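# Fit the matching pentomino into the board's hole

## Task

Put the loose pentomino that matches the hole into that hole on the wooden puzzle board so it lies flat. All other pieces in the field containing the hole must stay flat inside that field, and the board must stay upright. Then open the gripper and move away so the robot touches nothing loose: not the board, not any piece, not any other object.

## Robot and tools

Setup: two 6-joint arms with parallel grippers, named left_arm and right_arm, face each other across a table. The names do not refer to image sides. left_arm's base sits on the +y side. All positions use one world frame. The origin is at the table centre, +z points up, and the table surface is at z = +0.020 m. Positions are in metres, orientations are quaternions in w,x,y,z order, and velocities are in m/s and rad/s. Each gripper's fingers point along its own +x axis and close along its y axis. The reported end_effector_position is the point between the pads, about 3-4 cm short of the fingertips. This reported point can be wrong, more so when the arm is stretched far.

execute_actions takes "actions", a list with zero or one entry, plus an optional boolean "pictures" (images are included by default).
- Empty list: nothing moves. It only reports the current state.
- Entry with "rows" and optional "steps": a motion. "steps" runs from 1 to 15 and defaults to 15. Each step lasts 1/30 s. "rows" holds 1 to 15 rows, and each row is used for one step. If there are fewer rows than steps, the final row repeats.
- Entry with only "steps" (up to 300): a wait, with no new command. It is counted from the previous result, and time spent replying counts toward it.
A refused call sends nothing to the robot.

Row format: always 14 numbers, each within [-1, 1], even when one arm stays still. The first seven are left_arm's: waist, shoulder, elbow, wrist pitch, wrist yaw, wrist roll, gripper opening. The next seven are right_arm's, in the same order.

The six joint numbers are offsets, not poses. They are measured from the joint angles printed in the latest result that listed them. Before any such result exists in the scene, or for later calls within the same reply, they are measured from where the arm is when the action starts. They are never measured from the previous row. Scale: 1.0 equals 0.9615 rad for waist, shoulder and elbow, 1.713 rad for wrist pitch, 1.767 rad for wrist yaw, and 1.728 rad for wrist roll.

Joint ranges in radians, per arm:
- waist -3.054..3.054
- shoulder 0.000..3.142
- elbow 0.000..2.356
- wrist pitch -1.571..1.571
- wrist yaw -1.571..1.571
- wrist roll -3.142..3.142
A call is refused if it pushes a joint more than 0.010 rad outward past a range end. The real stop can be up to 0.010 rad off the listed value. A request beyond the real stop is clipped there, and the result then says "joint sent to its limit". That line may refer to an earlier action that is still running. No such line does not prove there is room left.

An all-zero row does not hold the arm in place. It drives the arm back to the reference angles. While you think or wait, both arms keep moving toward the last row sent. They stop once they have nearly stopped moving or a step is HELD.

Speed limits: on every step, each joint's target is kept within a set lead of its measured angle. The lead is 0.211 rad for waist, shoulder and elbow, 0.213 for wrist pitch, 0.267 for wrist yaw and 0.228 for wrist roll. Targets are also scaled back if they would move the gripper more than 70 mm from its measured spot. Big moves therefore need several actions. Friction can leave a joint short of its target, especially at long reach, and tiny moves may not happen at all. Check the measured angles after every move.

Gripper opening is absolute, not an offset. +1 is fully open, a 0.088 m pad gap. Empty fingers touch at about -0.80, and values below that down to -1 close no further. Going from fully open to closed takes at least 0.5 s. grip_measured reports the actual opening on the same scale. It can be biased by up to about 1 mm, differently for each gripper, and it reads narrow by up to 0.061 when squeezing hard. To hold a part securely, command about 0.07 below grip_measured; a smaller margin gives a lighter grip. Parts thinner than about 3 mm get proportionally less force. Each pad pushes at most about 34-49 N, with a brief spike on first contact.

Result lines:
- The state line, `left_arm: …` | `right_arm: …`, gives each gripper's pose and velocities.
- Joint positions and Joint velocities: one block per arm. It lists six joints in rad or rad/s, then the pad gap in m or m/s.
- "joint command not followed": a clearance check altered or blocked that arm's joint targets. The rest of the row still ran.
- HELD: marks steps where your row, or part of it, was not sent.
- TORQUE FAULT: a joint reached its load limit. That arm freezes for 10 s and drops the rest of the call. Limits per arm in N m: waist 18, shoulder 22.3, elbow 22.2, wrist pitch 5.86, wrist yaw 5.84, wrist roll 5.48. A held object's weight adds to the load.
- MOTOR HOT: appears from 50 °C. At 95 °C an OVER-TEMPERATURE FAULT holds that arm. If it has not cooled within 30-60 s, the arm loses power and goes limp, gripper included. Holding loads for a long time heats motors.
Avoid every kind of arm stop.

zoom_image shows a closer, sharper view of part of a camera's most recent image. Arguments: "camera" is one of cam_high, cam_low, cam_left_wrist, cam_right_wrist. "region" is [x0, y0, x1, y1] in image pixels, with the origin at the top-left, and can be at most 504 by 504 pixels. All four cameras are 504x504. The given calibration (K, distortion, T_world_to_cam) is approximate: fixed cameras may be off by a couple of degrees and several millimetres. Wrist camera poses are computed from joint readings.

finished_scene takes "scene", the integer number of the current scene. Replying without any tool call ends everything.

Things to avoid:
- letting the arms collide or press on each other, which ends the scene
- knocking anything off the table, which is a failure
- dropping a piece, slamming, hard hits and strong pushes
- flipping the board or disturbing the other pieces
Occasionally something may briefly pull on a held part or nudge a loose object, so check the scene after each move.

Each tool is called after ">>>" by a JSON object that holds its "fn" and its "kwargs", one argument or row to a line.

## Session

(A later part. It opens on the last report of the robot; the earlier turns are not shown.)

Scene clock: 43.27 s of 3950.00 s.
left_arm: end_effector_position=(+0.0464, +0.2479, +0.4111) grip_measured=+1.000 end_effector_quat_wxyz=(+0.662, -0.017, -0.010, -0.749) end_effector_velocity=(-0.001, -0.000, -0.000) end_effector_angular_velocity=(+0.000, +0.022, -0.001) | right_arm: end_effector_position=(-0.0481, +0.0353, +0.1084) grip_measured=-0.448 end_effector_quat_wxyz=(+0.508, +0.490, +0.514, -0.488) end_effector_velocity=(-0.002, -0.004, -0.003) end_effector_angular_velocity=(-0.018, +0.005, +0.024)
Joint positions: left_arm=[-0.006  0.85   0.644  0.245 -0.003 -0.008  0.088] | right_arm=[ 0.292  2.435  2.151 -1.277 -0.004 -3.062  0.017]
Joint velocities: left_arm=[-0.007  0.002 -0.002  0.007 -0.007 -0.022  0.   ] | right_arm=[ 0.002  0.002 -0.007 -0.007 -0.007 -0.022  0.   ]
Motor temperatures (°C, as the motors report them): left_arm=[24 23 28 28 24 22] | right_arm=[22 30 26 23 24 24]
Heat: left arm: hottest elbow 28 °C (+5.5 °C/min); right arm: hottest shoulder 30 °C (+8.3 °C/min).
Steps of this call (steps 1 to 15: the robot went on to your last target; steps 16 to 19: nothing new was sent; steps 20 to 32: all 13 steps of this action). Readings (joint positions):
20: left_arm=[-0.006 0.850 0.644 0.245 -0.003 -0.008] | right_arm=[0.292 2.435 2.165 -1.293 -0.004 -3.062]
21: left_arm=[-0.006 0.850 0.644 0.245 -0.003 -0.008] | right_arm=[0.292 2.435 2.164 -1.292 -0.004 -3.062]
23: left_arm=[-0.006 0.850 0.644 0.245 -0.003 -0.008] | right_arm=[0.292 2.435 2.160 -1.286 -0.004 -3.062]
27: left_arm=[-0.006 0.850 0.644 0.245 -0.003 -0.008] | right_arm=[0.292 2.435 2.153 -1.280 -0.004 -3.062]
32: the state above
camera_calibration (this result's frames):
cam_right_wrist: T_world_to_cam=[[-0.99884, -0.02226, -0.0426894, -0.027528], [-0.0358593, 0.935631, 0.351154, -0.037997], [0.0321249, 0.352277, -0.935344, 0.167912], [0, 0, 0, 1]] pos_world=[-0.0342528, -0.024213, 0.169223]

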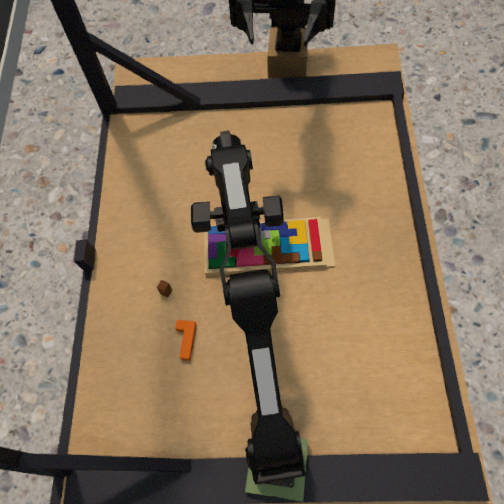

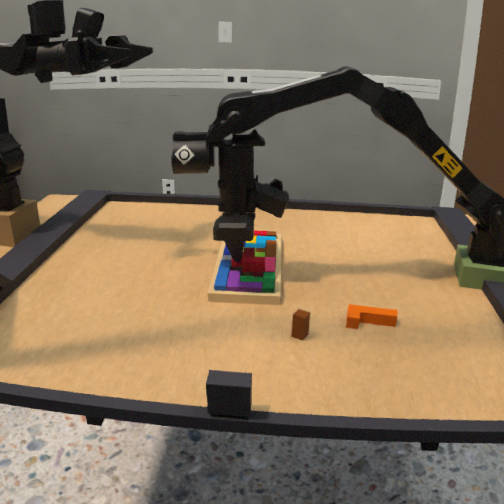

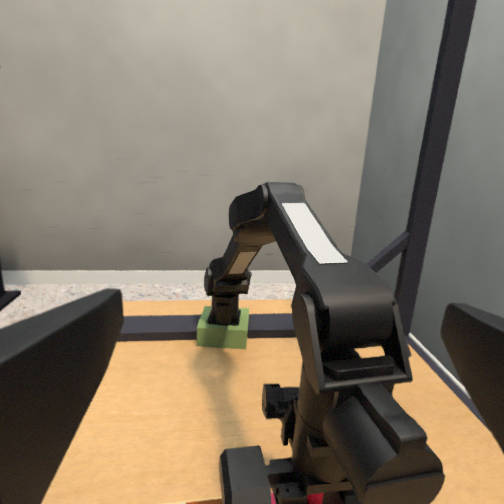

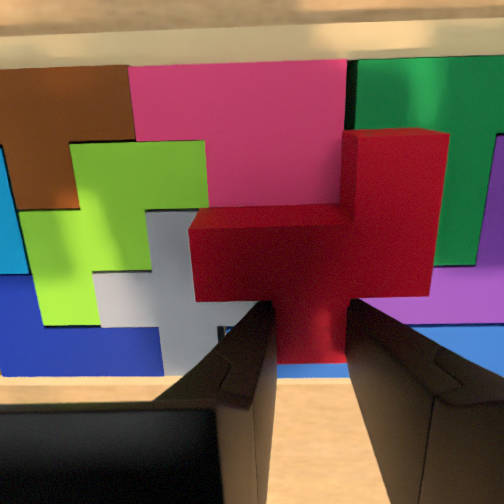

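>>> {"fn": "execute_actions", "kwargs": {
  "actions": [
    {"rows":[[0,0,0,0,0,0,1,0.008,0,0,0.007,0,0,-0.52]],"steps":12}
  ]
}}

>>> {"fn": "zoom_image", "kwargs": {
  "camera": "cam_right_wrist",
  "region": [170, 100, 470, 400]
}}

Scene clock: 44.60 s of 3950.00 s.
left_arm: end_effector_position=(+0.0464, +0.2479, +0.4111) grip_measured=+1.000 end_effector_quat_wxyz=(+0.662, -0.017, -0.010, -0.749) end_effector_velocity=(+0.000, -0.001, -0.009) end_effector_angular_velocity=(+0.032, +0.004, +0.005) | right_arm: end_effector_position=(-0.0507, +0.0370, +0.1082) grip_measured=-0.448 end_effector_quat_wxyz=(+0.506, +0.491, +0.518, -0.484) end_effector_velocity=(+0.000, -0.003, -0.001) end_effector_angular_velocity=(-0.013, +0.006, +0.005)
Joint positions: left_arm=[-0.006  0.85   0.644  0.245 -0.003 -0.008  0.088] | right_arm=[ 0.297  2.435  2.15  -1.267 -0.004 -3.062  0.017]
Joint velocities: left_arm=[-0.002  0.002 -0.007 -0.022 -0.007 -0.007  0.   ] | right_arm=[-0.002 -0.002 -0.007 -0.007 -0.007 -0.007  0.   ]
Motor temperatures (°C, as the motors report them): left_arm=[24 23 28 28 24 22] | right_arm=[22 31 26 23 24 24]
Heat: left arm: hottest elbow 28 °C (+5.4 °C/min); right arm: hottest shoulder 31 °C (+9.4 °C/min).
Steps of this call (steps 1 to 15: the robot went on to your last target; steps 16 to 28: nothing new was sent; steps 29 to 40: all 12 steps of this action). Readings (joint positions):
29: left_arm=[-0.006 0.850 0.644 0.245 -0.003 -0.008] | right_arm=[0.292 2.435 2.150 -1.276 -0.004 -3.062]
30: left_arm=[-0.006 0.850 0.644 0.245 -0.003 -0.008] | right_arm=[0.292 2.435 2.150 -1.274 -0.004 -3.062]
32: left_arm=[-0.006 0.850 0.644 0.245 -0.003 -0.008] | right_arm=[0.293 2.435 2.150 -1.270 -0.004 -3.062]
36: left_arm=[-0.006 0.850 0.644 0.245 -0.003 -0.008] | right_arm=[0.296 2.435 2.150 -1.268 -0.004 -3.062]
40: the state above
camera_calibration (this result's frames):
cam_right_wrist: T_world_to_cam=[[-0.99877, -0.026814, -0.0417171, -0.0300282], [-0.0400617, 0.932079, 0.360034, -0.0407168], [0.0292296, 0.361262, -0.932006, 0.166383], [0, 0, 0, 1]] pos_world=[-0.0364858, -0.022962, 0.168477]

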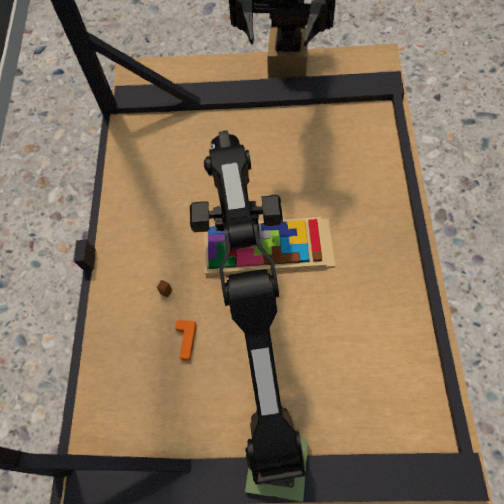

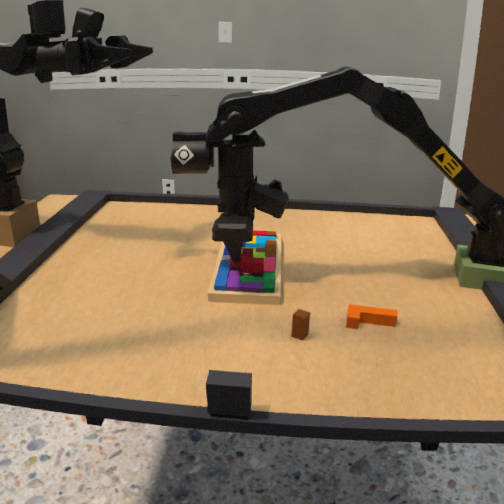

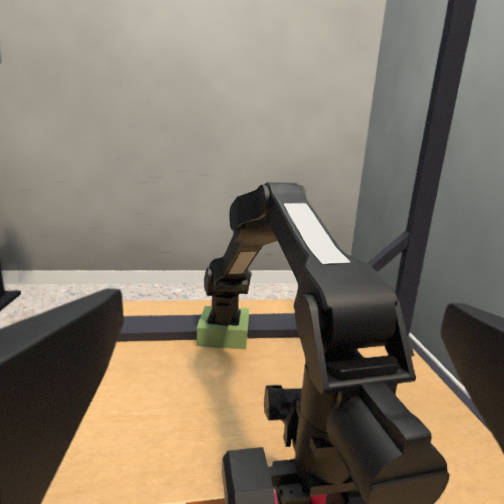

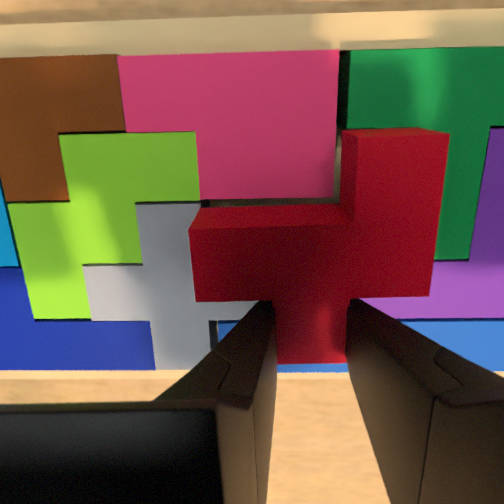

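Region (170, 100, 470, 400) of cam_right_wrist's 504x504 image, scaled by 1.680, with more detail than that image has.

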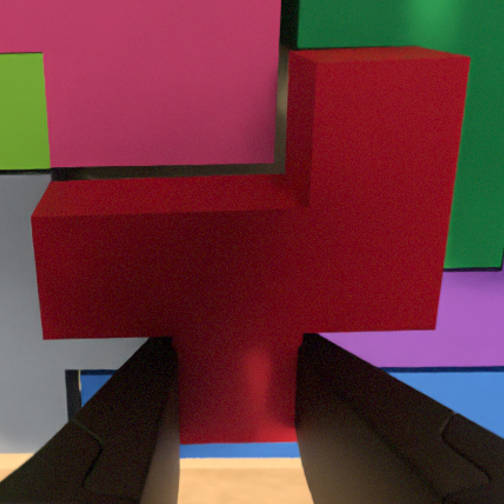

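>>> {"fn": "execute_actions", "kwargs": {
  "actions": [
    {"rows":[[0,0,0,0,0,0,1,0,0,-0.016,0,0,0,-0.52],[0,0,0,0,0,0,1,0,0,-0.016,0,0,0,-0.52],[0,0,0,0,0,0,1,0,0,-0.016,0,0,0,-0.52],[0,0,0,0,0,0,1,0,0,-0.016,0,0,0,-0.52],[0,0,0,0,0,0,1,0,0,-0.016,0,0,0,-0.52],[0,0,0,0,0,0,1,0,0,-0.026,0.006,0,0,-0.52]],"steps":14}
  ]
}}

>>> {"fn": "zoom_image", "kwargs": {
  "camera": "cam_low",
  "region": [200, 210, 300, 310]
}}

Scene clock: 45.80 s of 3950.00 s.
left_arm: end_effector_position=(+0.0464, +0.2479, +0.4111) grip_measured=+1.000 end_effector_quat_wxyz=(+0.662, -0.017, -0.010, -0.749) end_effector_velocity=(-0.000, -0.001, -0.007) end_effector_angular_velocity=(+0.026, -0.011, -0.005) | right_arm: end_effector_position=(-0.0505, +0.0355, +0.1046) grip_measured=-0.448 end_effector_quat_wxyz=(+0.508, +0.489, +0.516, -0.486) end_effector_velocity=(-0.002, +0.001, +0.001) end_effector_angular_velocity=(+0.006, +0.008, +0.010)
Joint positions: left_arm=[-0.006  0.85   0.644  0.245 -0.003 -0.008  0.088] | right_arm=[ 0.297  2.435  2.136 -1.259 -0.004 -3.062  0.017]
Joint velocities: left_arm=[ 0.002  0.002 -0.002 -0.022  0.007  0.007  0.   ] | right_arm=[ 0.002 -0.002 -0.002  0.007 -0.007 -0.007 -0.   ]
Motor temperatures (°C, as the motors report them): left_arm=[24 23 28 28 24 22] | right_arm=[22 31 26 23 24 24]
Heat: left arm: hottest elbow 28 °C (+5.2 °C/min); right arm: hottest shoulder 31 °C (+9.2 °C/min).
Steps of this call (steps 1 to 15: the robot went on to your last target; steps 16 to 22: nothing new was sent; steps 23 to 36: all 14 steps of this action). Readings (joint positions):
23: left_arm=[-0.006 0.850 0.644 0.245 -0.003 -0.008] | right_arm=[0.297 2.435 2.150 -1.267 -0.004 -3.062]
24: left_arm=[-0.006 0.850 0.644 0.245 -0.003 -0.008] | right_arm=[0.297 2.435 2.150 -1.267 -0.004 -3.062]
26: left_arm=[-0.006 0.850 0.644 0.245 -0.003 -0.008] | right_arm=[0.297 2.435 2.149 -1.267 -0.004 -3.062]
30: left_arm=[-0.006 0.850 0.644 0.245 -0.003 -0.008] | right_arm=[0.297 2.435 2.142 -1.263 -0.004 -3.062]
36: the state above
camera_calibration (this result's frames):
cam_right_wrist: T_world_to_cam=[[-0.998737, -0.0270684, -0.0423398, -0.0299466], [-0.0403427, 0.934241, 0.354354, -0.0375163], [0.0299638, 0.355615, -0.934152, 0.16405], [0, 0, 0, 1]] pos_world=[-0.0363378, -0.0241001, 0.165274]

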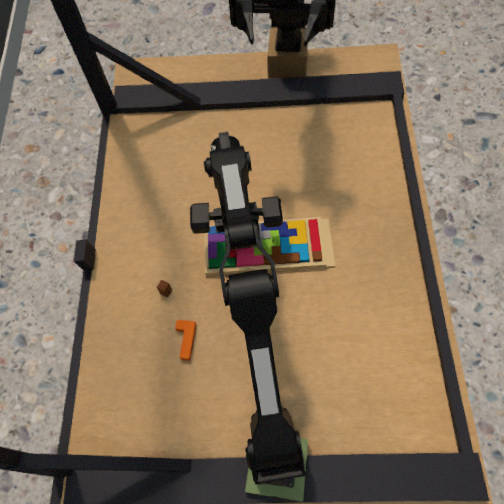

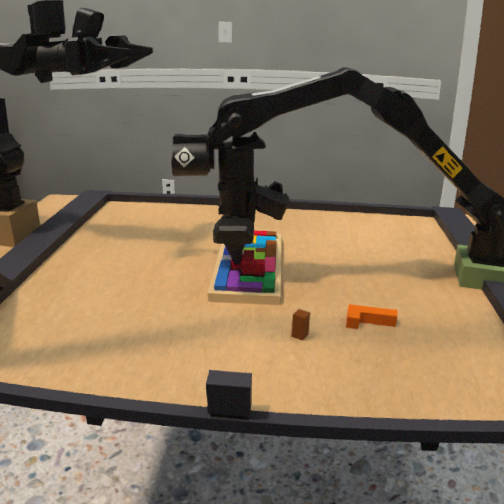

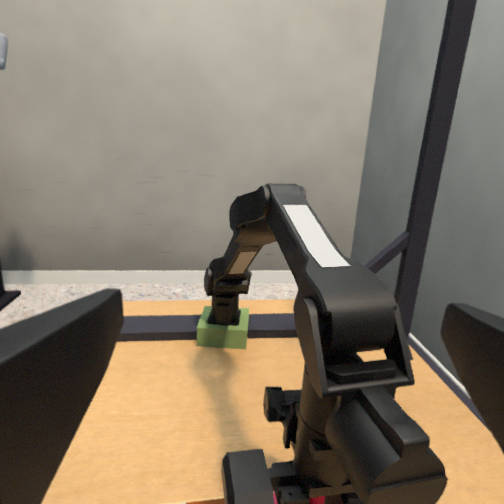

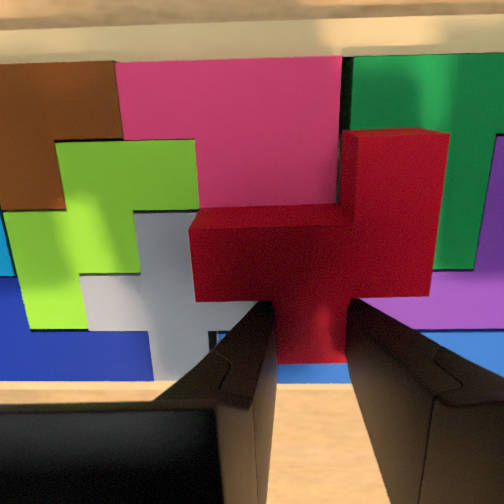

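Region (200, 210, 300, 310) of cam_low's 504x504 image, scaled by 5.040, with more detail than that image has.

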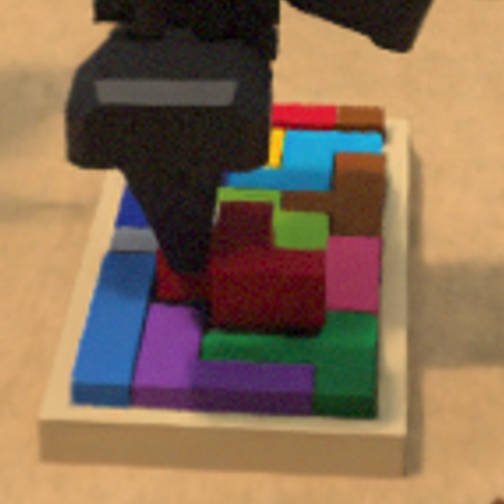

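>>> {"fn": "execute_actions", "kwargs": {
  "actions": [
    {"rows":[[0,0,0,0,0,0,1,0,0,-0.016,0.005,0,0,-0.52],[0,0,0,0,0,0,1,0,0,-0.016,0.005,0,0,-0.52],[0,0,0,0,0,0,1,0,0,-0.016,0.005,0,0,-0.52],[0,0,0,0,0,0,1,0,0,-0.027,0.011,0,0,-0.52]],"steps":13}
  ]
}}

>>> {"fn": "zoom_image", "kwargs": {
  "camera": "cam_low",
  "region": [200, 210, 300, 310]
}}

Scene clock: 46.83 s of 3950.00 s.
left_arm: end_effector_position=(+0.0464, +0.2479, +0.4111) grip_measured=+1.000 end_effector_quat_wxyz=(+0.662, -0.017, -0.010, -0.749) end_effector_velocity=(-0.001, +0.001, -0.002) end_effector_angular_velocity=(+0.008, +0.007, -0.000) | right_arm: end_effector_position=(-0.0506, +0.0358, +0.1012) grip_measured=-0.448 end_effector_quat_wxyz=(+0.507, +0.490, +0.517, -0.485) end_effector_velocity=(+0.001, -0.003, -0.003) end_effector_angular_velocity=(-0.018, +0.005, +0.020)
Joint positions: left_arm=[-0.006  0.85   0.644  0.245 -0.003 -0.008  0.088] | right_arm=[ 0.297  2.435  2.122 -1.243 -0.004 -3.062  0.017]
Joint velocities: left_arm=[-0.007 -0.002 -0.002 -0.007 -0.007 -0.007  0.   ] | right_arm=[-0.002  0.002 -0.007 -0.007 -0.007 -0.022  0.   ]
Motor temperatures (°C, as the motors report them): left_arm=[24 23 28 28 24 22] | right_arm=[22 31 26 23 24 24]
Heat: left arm: hottest elbow 28 °C (+5.1 °C/min); right arm: hottest shoulder 31 °C (+9.0 °C/min).
Steps of this call (steps 1 to 15: the robot went on to your last target; steps 16 to 18: nothing new was sent; steps 19 to 31: all 13 steps of this action). Readings (joint positions):
19: left_arm=[-0.006 0.850 0.644 0.245 -0.003 -0.008] | right_arm=[0.297 2.435 2.134 -1.258 -0.004 -3.062]
20: left_arm=[-0.006 0.850 0.644 0.245 -0.003 -0.008] | right_arm=[0.297 2.435 2.134 -1.256 -0.004 -3.062]
22: left_arm=[-0.006 0.850 0.644 0.245 -0.003 -0.008] | right_arm=[0.297 2.435 2.131 -1.253 -0.004 -3.062]
26: left_arm=[-0.006 0.850 0.644 0.245 -0.003 -0.008] | right_arm=[0.297 2.435 2.123 -1.245 -0.004 -3.062]
31: the state above
camera_calibration (this result's frames):
cam_right_wrist: T_world_to_cam=[[-0.998749, -0.0269726, -0.0421065, -0.0301479], [-0.0402378, 0.933434, 0.356486, -0.036728], [0.0296883, 0.357734, -0.933351, 0.160562], [0, 0, 0, 1]] pos_world=[-0.0363549, -0.0239686, 0.161685]

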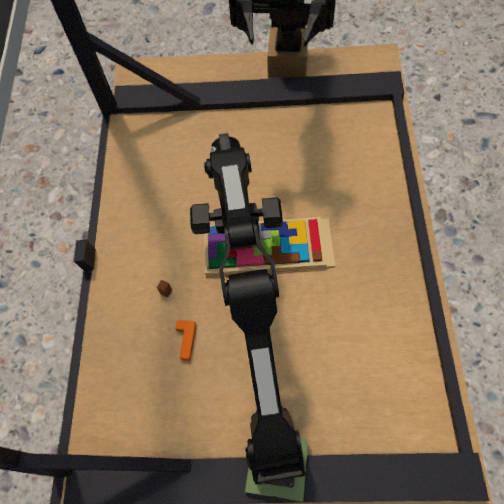

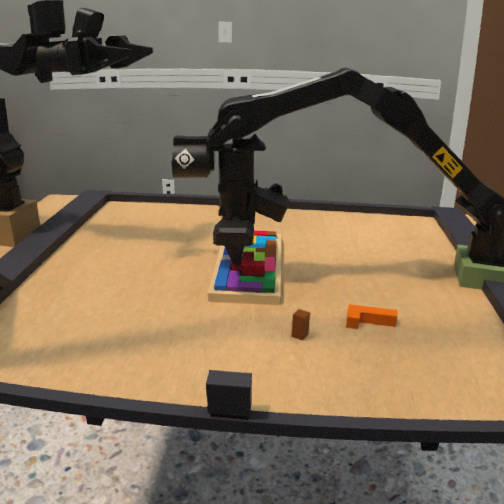

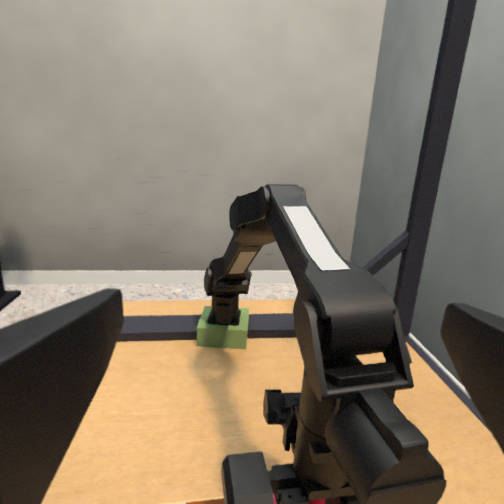

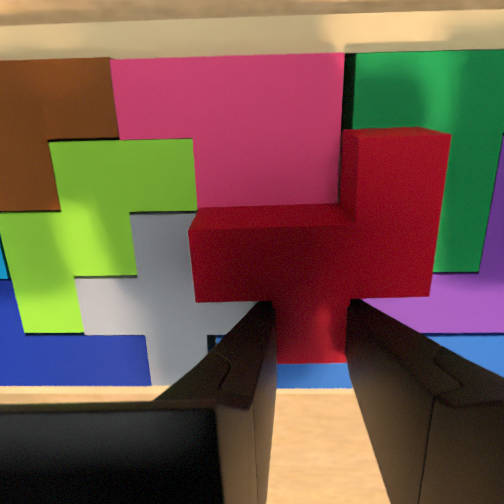

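Region (200, 210, 300, 310) of cam_low's 504x504 image, scaled by 5.040, with more detail than that image has.

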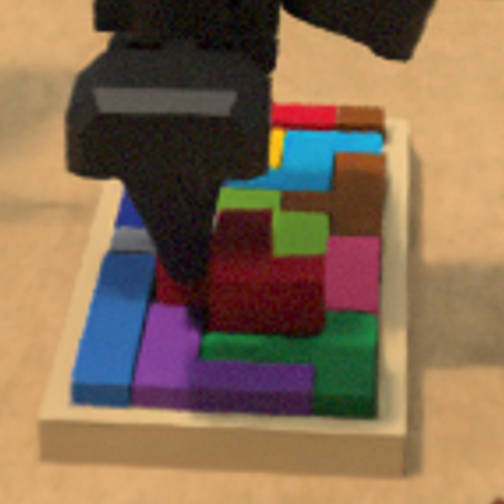

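Entering the hole. Continue.

>>> {"fn": "execute_actions", "kwargs": {
  "actions": [
    {"rows":[[0,0,0,0,0,0,1,0,0,-0.016,0.005,0,0,-0.52],[0,0,0,0,0,0,1,0,0,-0.016,0.005,0,0,-0.52],[0,0,0,0,0,0,1,0,0,-0.016,0.005,0,0,-0.52],[0,0,0,0,0,0,1,0,0,-0.027,0.011,0,0,-0.52]],"steps":13}
  ]
}}

>>> {"fn": "zoom_image", "kwargs": {
  "camera": "cam_low",
  "region": [200, 210, 300, 310]
}}

Scene clock: 47.63 s of 3950.00 s.
left_arm: end_effector_position=(+0.0464, +0.2479, +0.4111) grip_measured=+1.000 end_effector_quat_wxyz=(+0.662, -0.017, -0.010, -0.749) end_effector_velocity=(+0.000, +0.000, -0.004) end_effector_angular_velocity=(+0.013, +0.006, +0.005) | right_arm: end_effector_position=(-0.0506, +0.0365, +0.0987) grip_measured=-0.448 end_effector_quat_wxyz=(+0.506, +0.491, +0.518, -0.484) end_effector_velocity=(+0.002, +0.001, +0.002) end_effector_angular_velocity=(+0.006, +0.008, +0.000)
Joint positions: left_arm=[-0.006  0.85   0.644  0.245 -0.003 -0.008  0.088] | right_arm=[ 0.297  2.435  2.112 -1.229 -0.004 -3.062  0.017]
Joint velocities: left_arm=[-0.002 -0.002 -0.007 -0.007 -0.007 -0.007  0.   ] | right_arm=[-0.007 -0.007 -0.007  0.007 -0.007 -0.007 -0.   ]
Motor temperatures (°C, as the motors report them): left_arm=[24 23 28 28 24 22] | right_arm=[22 32 26 23 24 24]
Heat: left arm: hottest elbow 28 °C (+5.0 °C/min); right arm: hottest shoulder 32 °C (+10.1 °C/min).
Steps of this call (steps 1 to 11: the robot went on to your last target; steps 12 to 24: all 13 steps of this action). Readings (joint positions):
12: left_arm=[-0.006 0.850 0.644 0.245 -0.003 -0.008] | right_arm=[0.297 2.435 2.121 -1.242 -0.004 -3.062]
13: left_arm=[-0.006 0.850 0.644 0.245 -0.003 -0.008] | right_arm=[0.297 2.435 2.121 -1.241 -0.004 -3.062]
15: left_arm=[-0.006 0.850 0.644 0.245 -0.003 -0.008] | right_arm=[0.297 2.435 2.119 -1.238 -0.004 -3.062]
19: left_arm=[-0.006 0.850 0.644 0.245 -0.003 -0.008] | right_arm=[0.297 2.435 2.113 -1.231 -0.004 -3.062]
24: the state above
camera_calibration (this result's frames):
cam_right_wrist: T_world_to_cam=[[-0.998772, -0.0267983, -0.0416781, -0.0303757], [-0.040044, 0.931942, 0.360389, -0.0368366], [0.0291838, 0.361615, -0.931871, 0.157682], [0, 0, 0, 1]] pos_world=[-0.0364152, -0.0235047, 0.158949]

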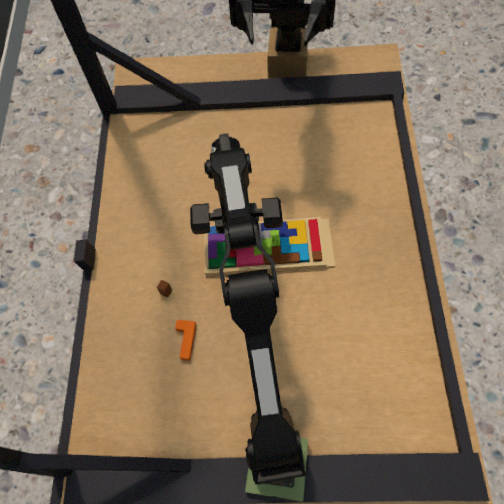

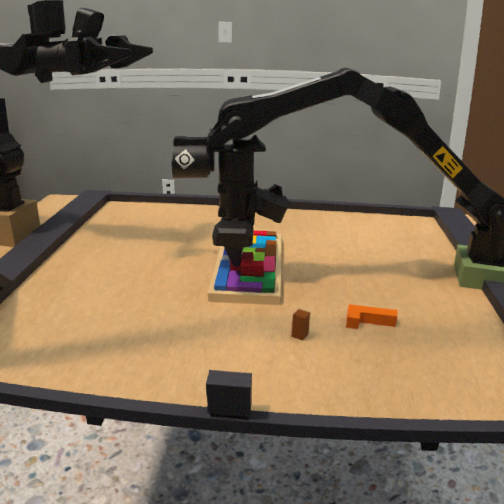

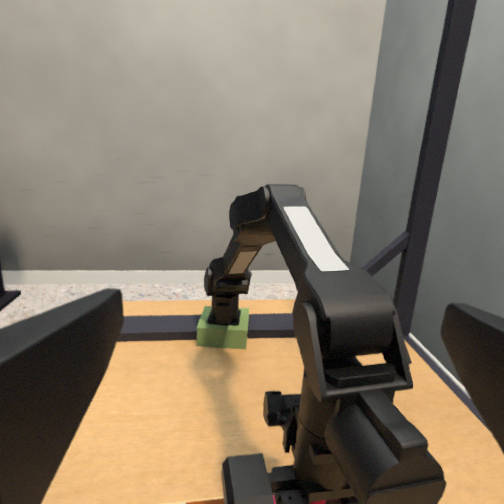

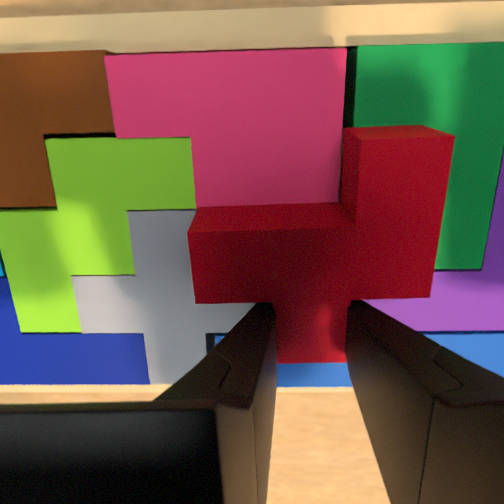

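Region (200, 210, 300, 310) of cam_low's 504x504 image, scaled by 5.040, with more detail than that image has.

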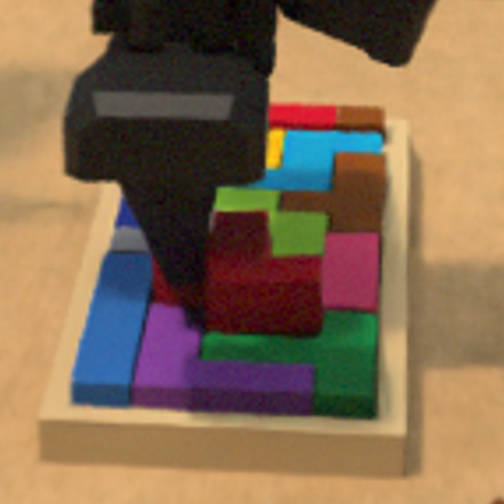

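>>> {"fn": "execute_actions", "kwargs": {
  "actions": [
    {"rows":[[0,0,0,0,0,0,1,0,0,0.03,-0.008,0,0,-0.52]],"steps":13}
  ]
}}

>>> {"fn": "zoom_image", "kwargs": {
  "camera": "cam_right_wrist",
  "region": [170, 100, 470, 400]
}}

>>> {"fn": "zoom_image", "kwargs": {
  "camera": "cam_low",
  "region": [220, 240, 290, 300]
}}

Scene clock: 49.10 s of 3950.00 s.
left_arm: end_effector_position=(+0.0464, +0.2479, +0.4111) grip_measured=+1.000 end_effector_quat_wxyz=(+0.662, -0.017, -0.010, -0.749) end_effector_velocity=(+0.000, +0.000, -0.002) end_effector_angular_velocity=(+0.008, +0.007, +0.005) | right_arm: end_effector_position=(-0.0510, +0.0391, +0.1040) grip_measured=-0.448 end_effector_quat_wxyz=(+0.503, +0.493, +0.521, -0.482) end_effector_velocity=(-0.002, +0.002, +0.002) end_effector_angular_velocity=(+0.009, +0.023, +0.006)
Joint positions: left_arm=[-0.006  0.85   0.644  0.245 -0.003 -0.008  0.088] | right_arm=[ 0.297  2.435  2.133 -1.24  -0.004 -3.062  0.017]
Joint velocities: left_arm=[-0.002 -0.002 -0.002 -0.007 -0.007 -0.007  0.   ] | right_arm=[-0.002 -0.002  0.002  0.007 -0.022 -0.007 -0.   ]
Motor temperatures (°C, as the motors report them): left_arm=[24 23 28 28 24 22] | right_arm=[22 32 26 23 24 24]
Heat: left arm: hottest elbow 28 °C (+4.9 °C/min); right arm: hottest shoulder 32 °C (+9.8 °C/min).
Steps of this call (steps 1 to 15: the robot went on to your last target; steps 16 to 31: nothing new was sent; steps 32 to 44: all 13 steps of this action). Readings (joint positions):
32: left_arm=[-0.006 0.850 0.644 0.245 -0.003 -0.008] | right_arm=[0.297 2.435 2.114 -1.229 -0.004 -3.062]
33: left_arm=[-0.006 0.850 0.644 0.245 -0.003 -0.008] | right_arm=[0.297 2.435 2.118 -1.232 -0.004 -3.062]
35: left_arm=[-0.006 0.850 0.644 0.245 -0.003 -0.008] | right_arm=[0.297 2.435 2.124 -1.235 -0.004 -3.062]
39: left_arm=[-0.006 0.850 0.644 0.245 -0.003 -0.008] | right_arm=[0.297 2.435 2.129 -1.239 -0.004 -3.062]
44: the state above
camera_calibration (this result's frames):
cam_right_wrist: T_world_to_cam=[[-0.998824, -0.0263933, -0.0406627, -0.0305377], [-0.0395773, 0.928352, 0.369588, -0.0419161], [0.0279947, 0.370763, -0.928306, 0.160957], [0, 0, 0, 1]] pos_world=[-0.0366667, -0.0215701, 0.163668]

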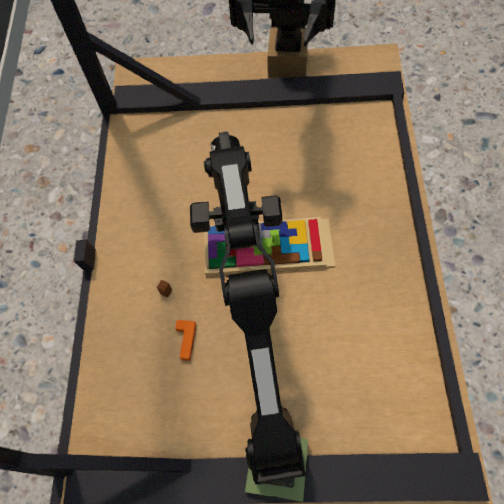

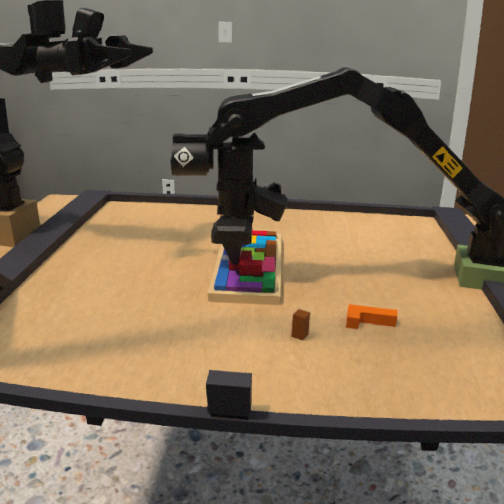

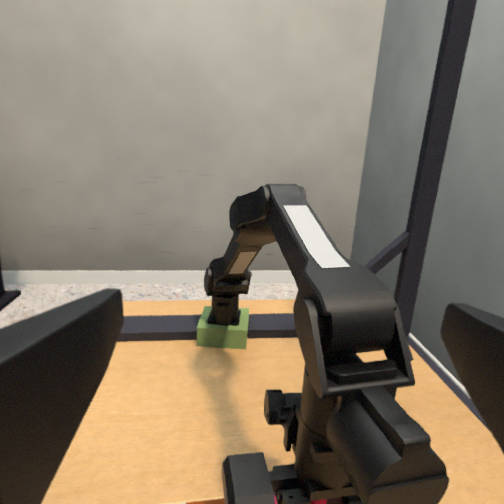

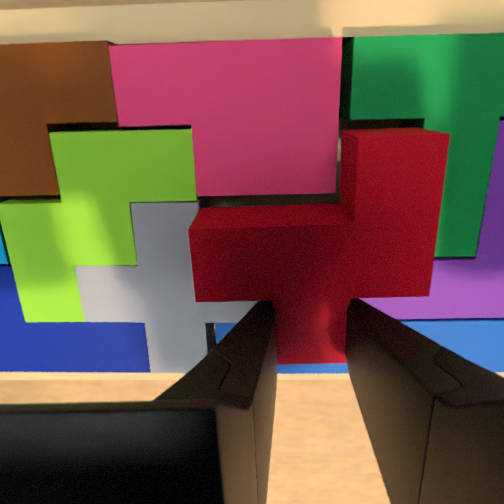

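Region (170, 100, 470, 400) of cam_right_wrist's 504x504 image, scaled by 1.680, with more detail than that image has.

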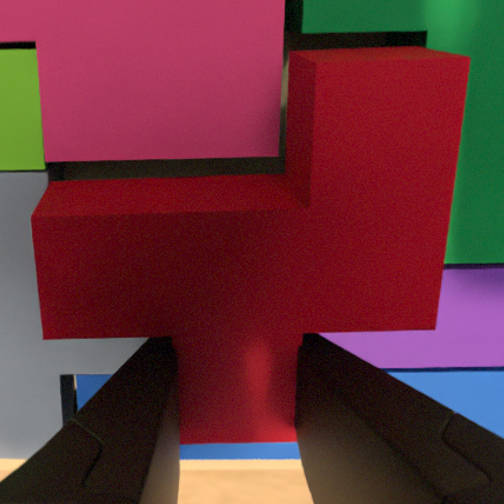

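Region (220, 240, 290, 300) of cam_low's 504x504 image, scaled by 7.200, with more detail than that image has; it fills the top 432 rows of this view, and the rest is white.

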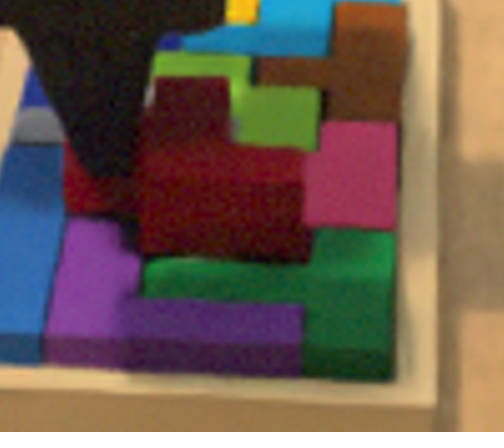

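>>> {"fn": "execute_actions", "kwargs": {
  "actions": [
    {"rows":[[0,0,0,0,0,0,1,0,0,-0.014,0.004,0,0,-0.52],[0,0,0,0,0,0,1,0,0,-0.014,0.004,0,0,-0.52],[0,0,0,0,0,0,1,0,0,-0.014,0.004,0,0,-0.52],[0,0,0,0,0,0,1,0,0,-0.022,0.008,0,0,-0.52],[0,0,0,0,0,0,1,0,0,-0.022,0.008,0,0,-0.52],[0,0,0,0,0,0,1,0,0,-0.022,0.008,0,0,-0.52],[0,0,0,0,0,0,1,0,0,-0.031,0.013,0,0,-0.52]],"steps":15}
  ]
}}

>>> {"fn": "zoom_image", "kwargs": {
  "camera": "cam_low",
  "region": [220, 240, 290, 300]
}}

Scene clock: 50.97 s of 3950.00 s.
left_arm: end_effector_position=(+0.0464, +0.2479, +0.4111) grip_measured=+1.000 end_effector_quat_wxyz=(+0.662, -0.017, -0.010, -0.749) end_effector_velocity=(+0.003, +0.000, -0.004) end_effector_angular_velocity=(+0.013, +0.007, +0.019) | right_arm: end_effector_position=(-0.0511, +0.0397, +0.1010) grip_measured=-0.448 end_effector_quat_wxyz=(+0.502, +0.494, +0.522, -0.481) end_effector_velocity=(-0.002, -0.004, +0.002) end_effector_angular_velocity=(-0.010, +0.020, +0.020)
Joint positions: left_arm=[-0.006  0.85   0.644  0.245 -0.003 -0.008  0.088] | right_arm=[ 0.297  2.435  2.12  -1.223 -0.004 -3.062  0.017]
Joint velocities: left_arm=[-0.002 -0.002 -0.007 -0.007 -0.022 -0.007  0.   ] | right_arm=[-0.002 -0.012 -0.012 -0.007 -0.022 -0.022  0.   ]
Motor temperatures (°C, as the motors report them): left_arm=[24 23 28 28 24 22] | right_arm=[22 33 27 23 24 24]
Heat: left arm: hottest elbow 28 °C (+4.7 °C/min); right arm: hottest shoulder 33 °C (+10.6 °C/min).
Steps of this call (steps 1 to 15: the robot went on to your last target; steps 16 to 41: nothing new was sent; steps 42 to 56: all 15 steps of this action). Readings (joint positions):
42: left_arm=[-0.006 0.850 0.644 0.245 -0.003 -0.008] | right_arm=[0.297 2.435 2.134 -1.240 -0.004 -3.062]
43: left_arm=[-0.006 0.850 0.644 0.245 -0.003 -0.008] | right_arm=[0.297 2.435 2.134 -1.240 -0.004 -3.062]
45: left_arm=[-0.006 0.850 0.644 0.245 -0.003 -0.008] | right_arm=[0.297 2.435 2.133 -1.237 -0.004 -3.062]
49: left_arm=[-0.006 0.850 0.644 0.245 -0.003 -0.008] | right_arm=[0.297 2.435 2.125 -1.228 -0.004 -3.062]
56: the state above
camera_calibration (this result's frames):
cam_right_wrist: T_world_to_cam=[[-0.998846, -0.026225, -0.0402319, -0.0307786], [-0.0393763, 0.926806, 0.373469, -0.0416912], [0.027493, 0.374623, -0.92677, 0.157549], [0, 0, 0, 1]] pos_world=[-0.0367162, -0.0211891, 0.160344]

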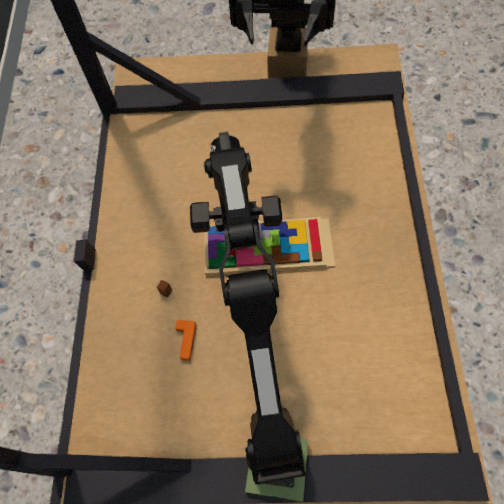

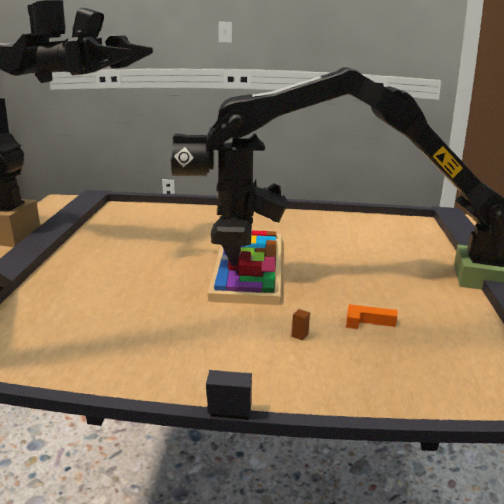

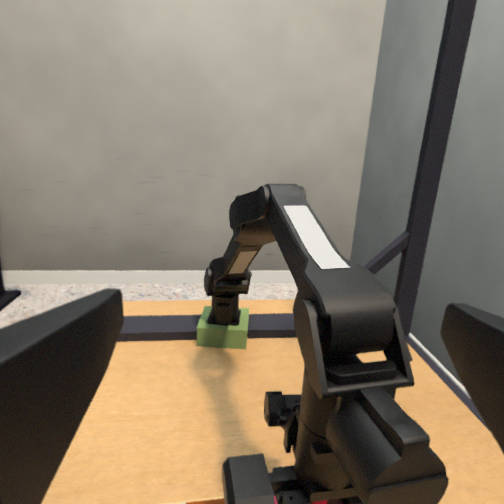

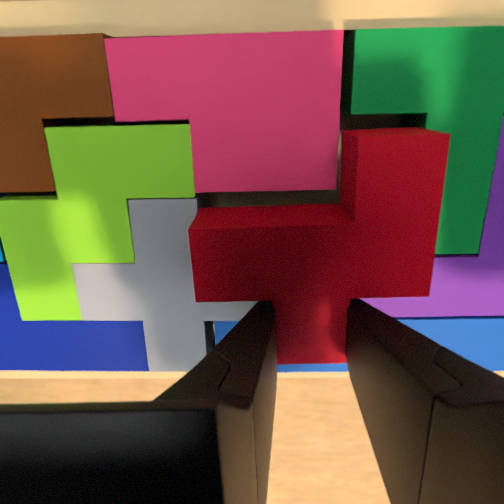

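Region (220, 240, 290, 300) of cam_low's 504x504 image, scaled by 7.200, with more detail than that image has; it fills the top 432 rows of this view, and the rest is white.

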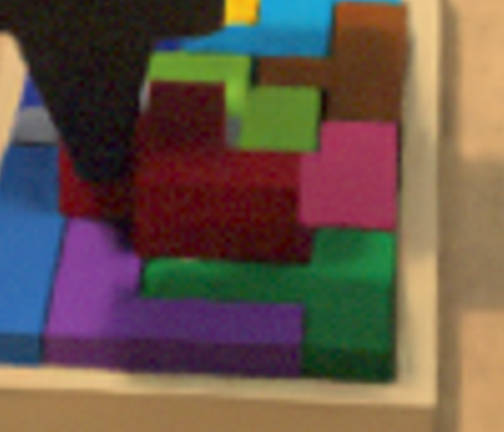

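>>> {"fn": "execute_actions", "kwargs": {
  "actions": [
    {"rows":[[0,0,0,0,0,0,1,0,0,-0.012,0,0,0,-0.52],[0,0,0,0,0,0,1,0,0,-0.012,0,0,0,-0.52],[0,0,0,0,0,0,1,0,0,-0.016,0,0,0,-0.52]],"steps":13}
  ]
}}

>>> {"fn": "zoom_image", "kwargs": {
  "camera": "cam_low",
  "region": [220, 240, 290, 300]
}}

Scene clock: 52.00 s of 3950.00 s.
left_arm: end_effector_position=(+0.0464, +0.2479, +0.4111) grip_measured=+1.000 end_effector_quat_wxyz=(+0.662, -0.017, -0.010, -0.749) end_effector_velocity=(-0.001, +0.001, +0.000) end_effector_angular_velocity=(+0.002, -0.007, +0.000) | right_arm: end_effector_position=(-0.0511, +0.0396, +0.1011) grip_measured=-0.448 end_effector_quat_wxyz=(+0.502, +0.494, +0.522, -0.481) end_effector_velocity=(-0.002, -0.003, -0.002) end_effector_angular_velocity=(-0.013, +0.005, +0.010)
Joint positions: left_arm=[-0.006  0.85   0.644  0.245 -0.003 -0.008  0.088] | right_arm=[ 0.297  2.434  2.119 -1.223 -0.004 -3.062  0.017]
Joint velocities: left_arm=[-0.007 -0.002  0.002 -0.007 -0.007  0.007  0.   ] | right_arm=[ 0.002  0.002 -0.002 -0.007 -0.007 -0.007 -0.   ]
Motor temperatures (°C, as the motors report them): left_arm=[24 23 29 28 24 22] | right_arm=[22 33 27 23 24 24]
Heat: left arm: hottest elbow 29 °C (+5.8 °C/min); right arm: hottest shoulder 33 °C (+10.4 °C/min).
Steps of this call (steps 1 to 15: the robot went on to your last target; steps 16 to 18: nothing new was sent; steps 19 to 31: all 13 steps of this action). Readings (joint positions):
19: left_arm=[-0.006 0.850 0.644 0.245 -0.003 -0.008] | right_arm=[0.297 2.434 2.119 -1.222 -0.004 -3.062]
20: left_arm=[-0.006 0.850 0.644 0.245 -0.003 -0.008] | right_arm=[0.297 2.434 2.119 -1.222 -0.004 -3.062]
22: left_arm=[-0.006 0.850 0.644 0.245 -0.003 -0.008] | right_arm=[0.297 2.434 2.119 -1.222 -0.004 -3.062]
26: left_arm=[-0.006 0.850 0.644 0.245 -0.003 -0.008] | right_arm=[0.297 2.434 2.119 -1.223 -0.004 -3.062]
31: the state above
camera_calibration (this result's frames):
cam_right_wrist: T_world_to_cam=[[-0.998848, -0.0262098, -0.0401927, -0.0307721], [-0.039358, 0.926665, 0.373822, -0.0417344], [0.0274474, 0.374973, -0.926629, 0.157681], [0, 0, 0, 1]] pos_world=[-0.0367071, -0.0212588, 0.160476]

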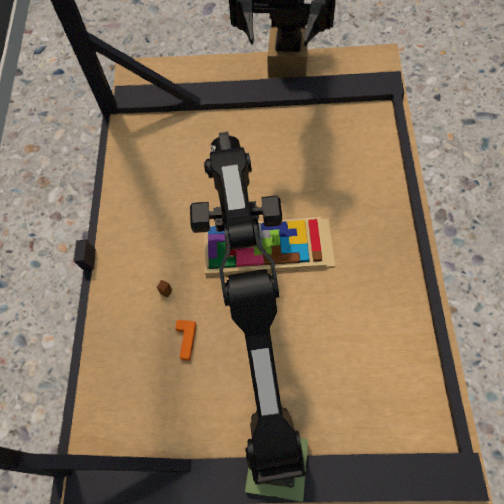

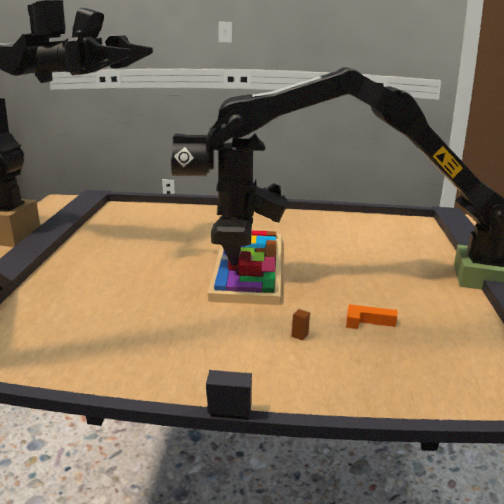

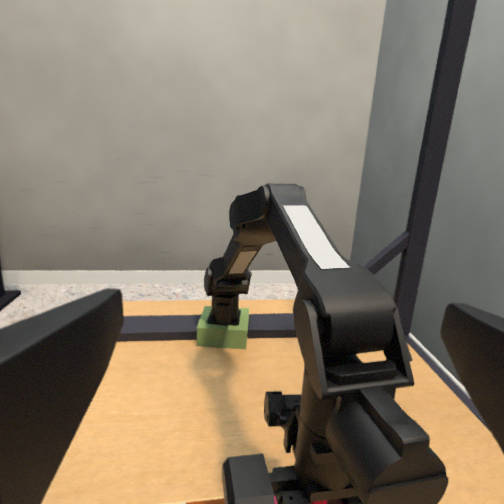

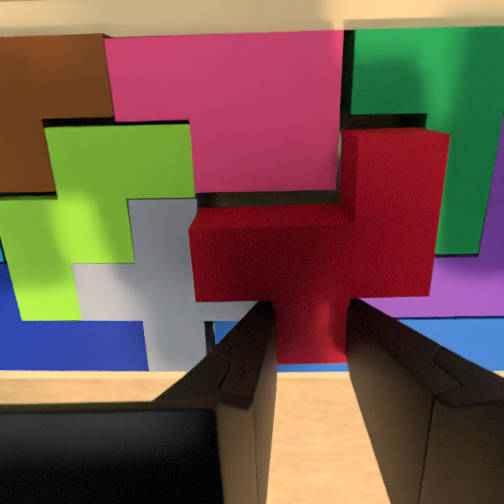

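Region (220, 240, 290, 300) of cam_low's 504x504 image, scaled by 7.200, with more detail than that image has; it fills the top 432 rows of this view, and the rest is white.

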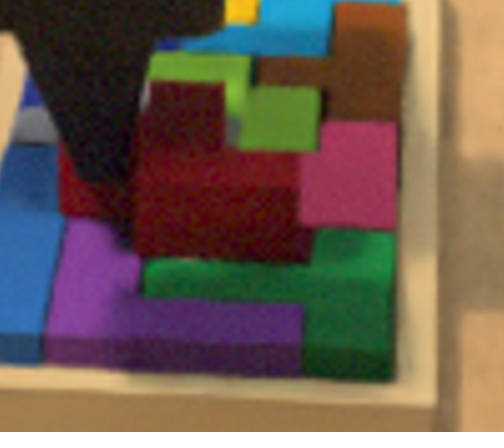

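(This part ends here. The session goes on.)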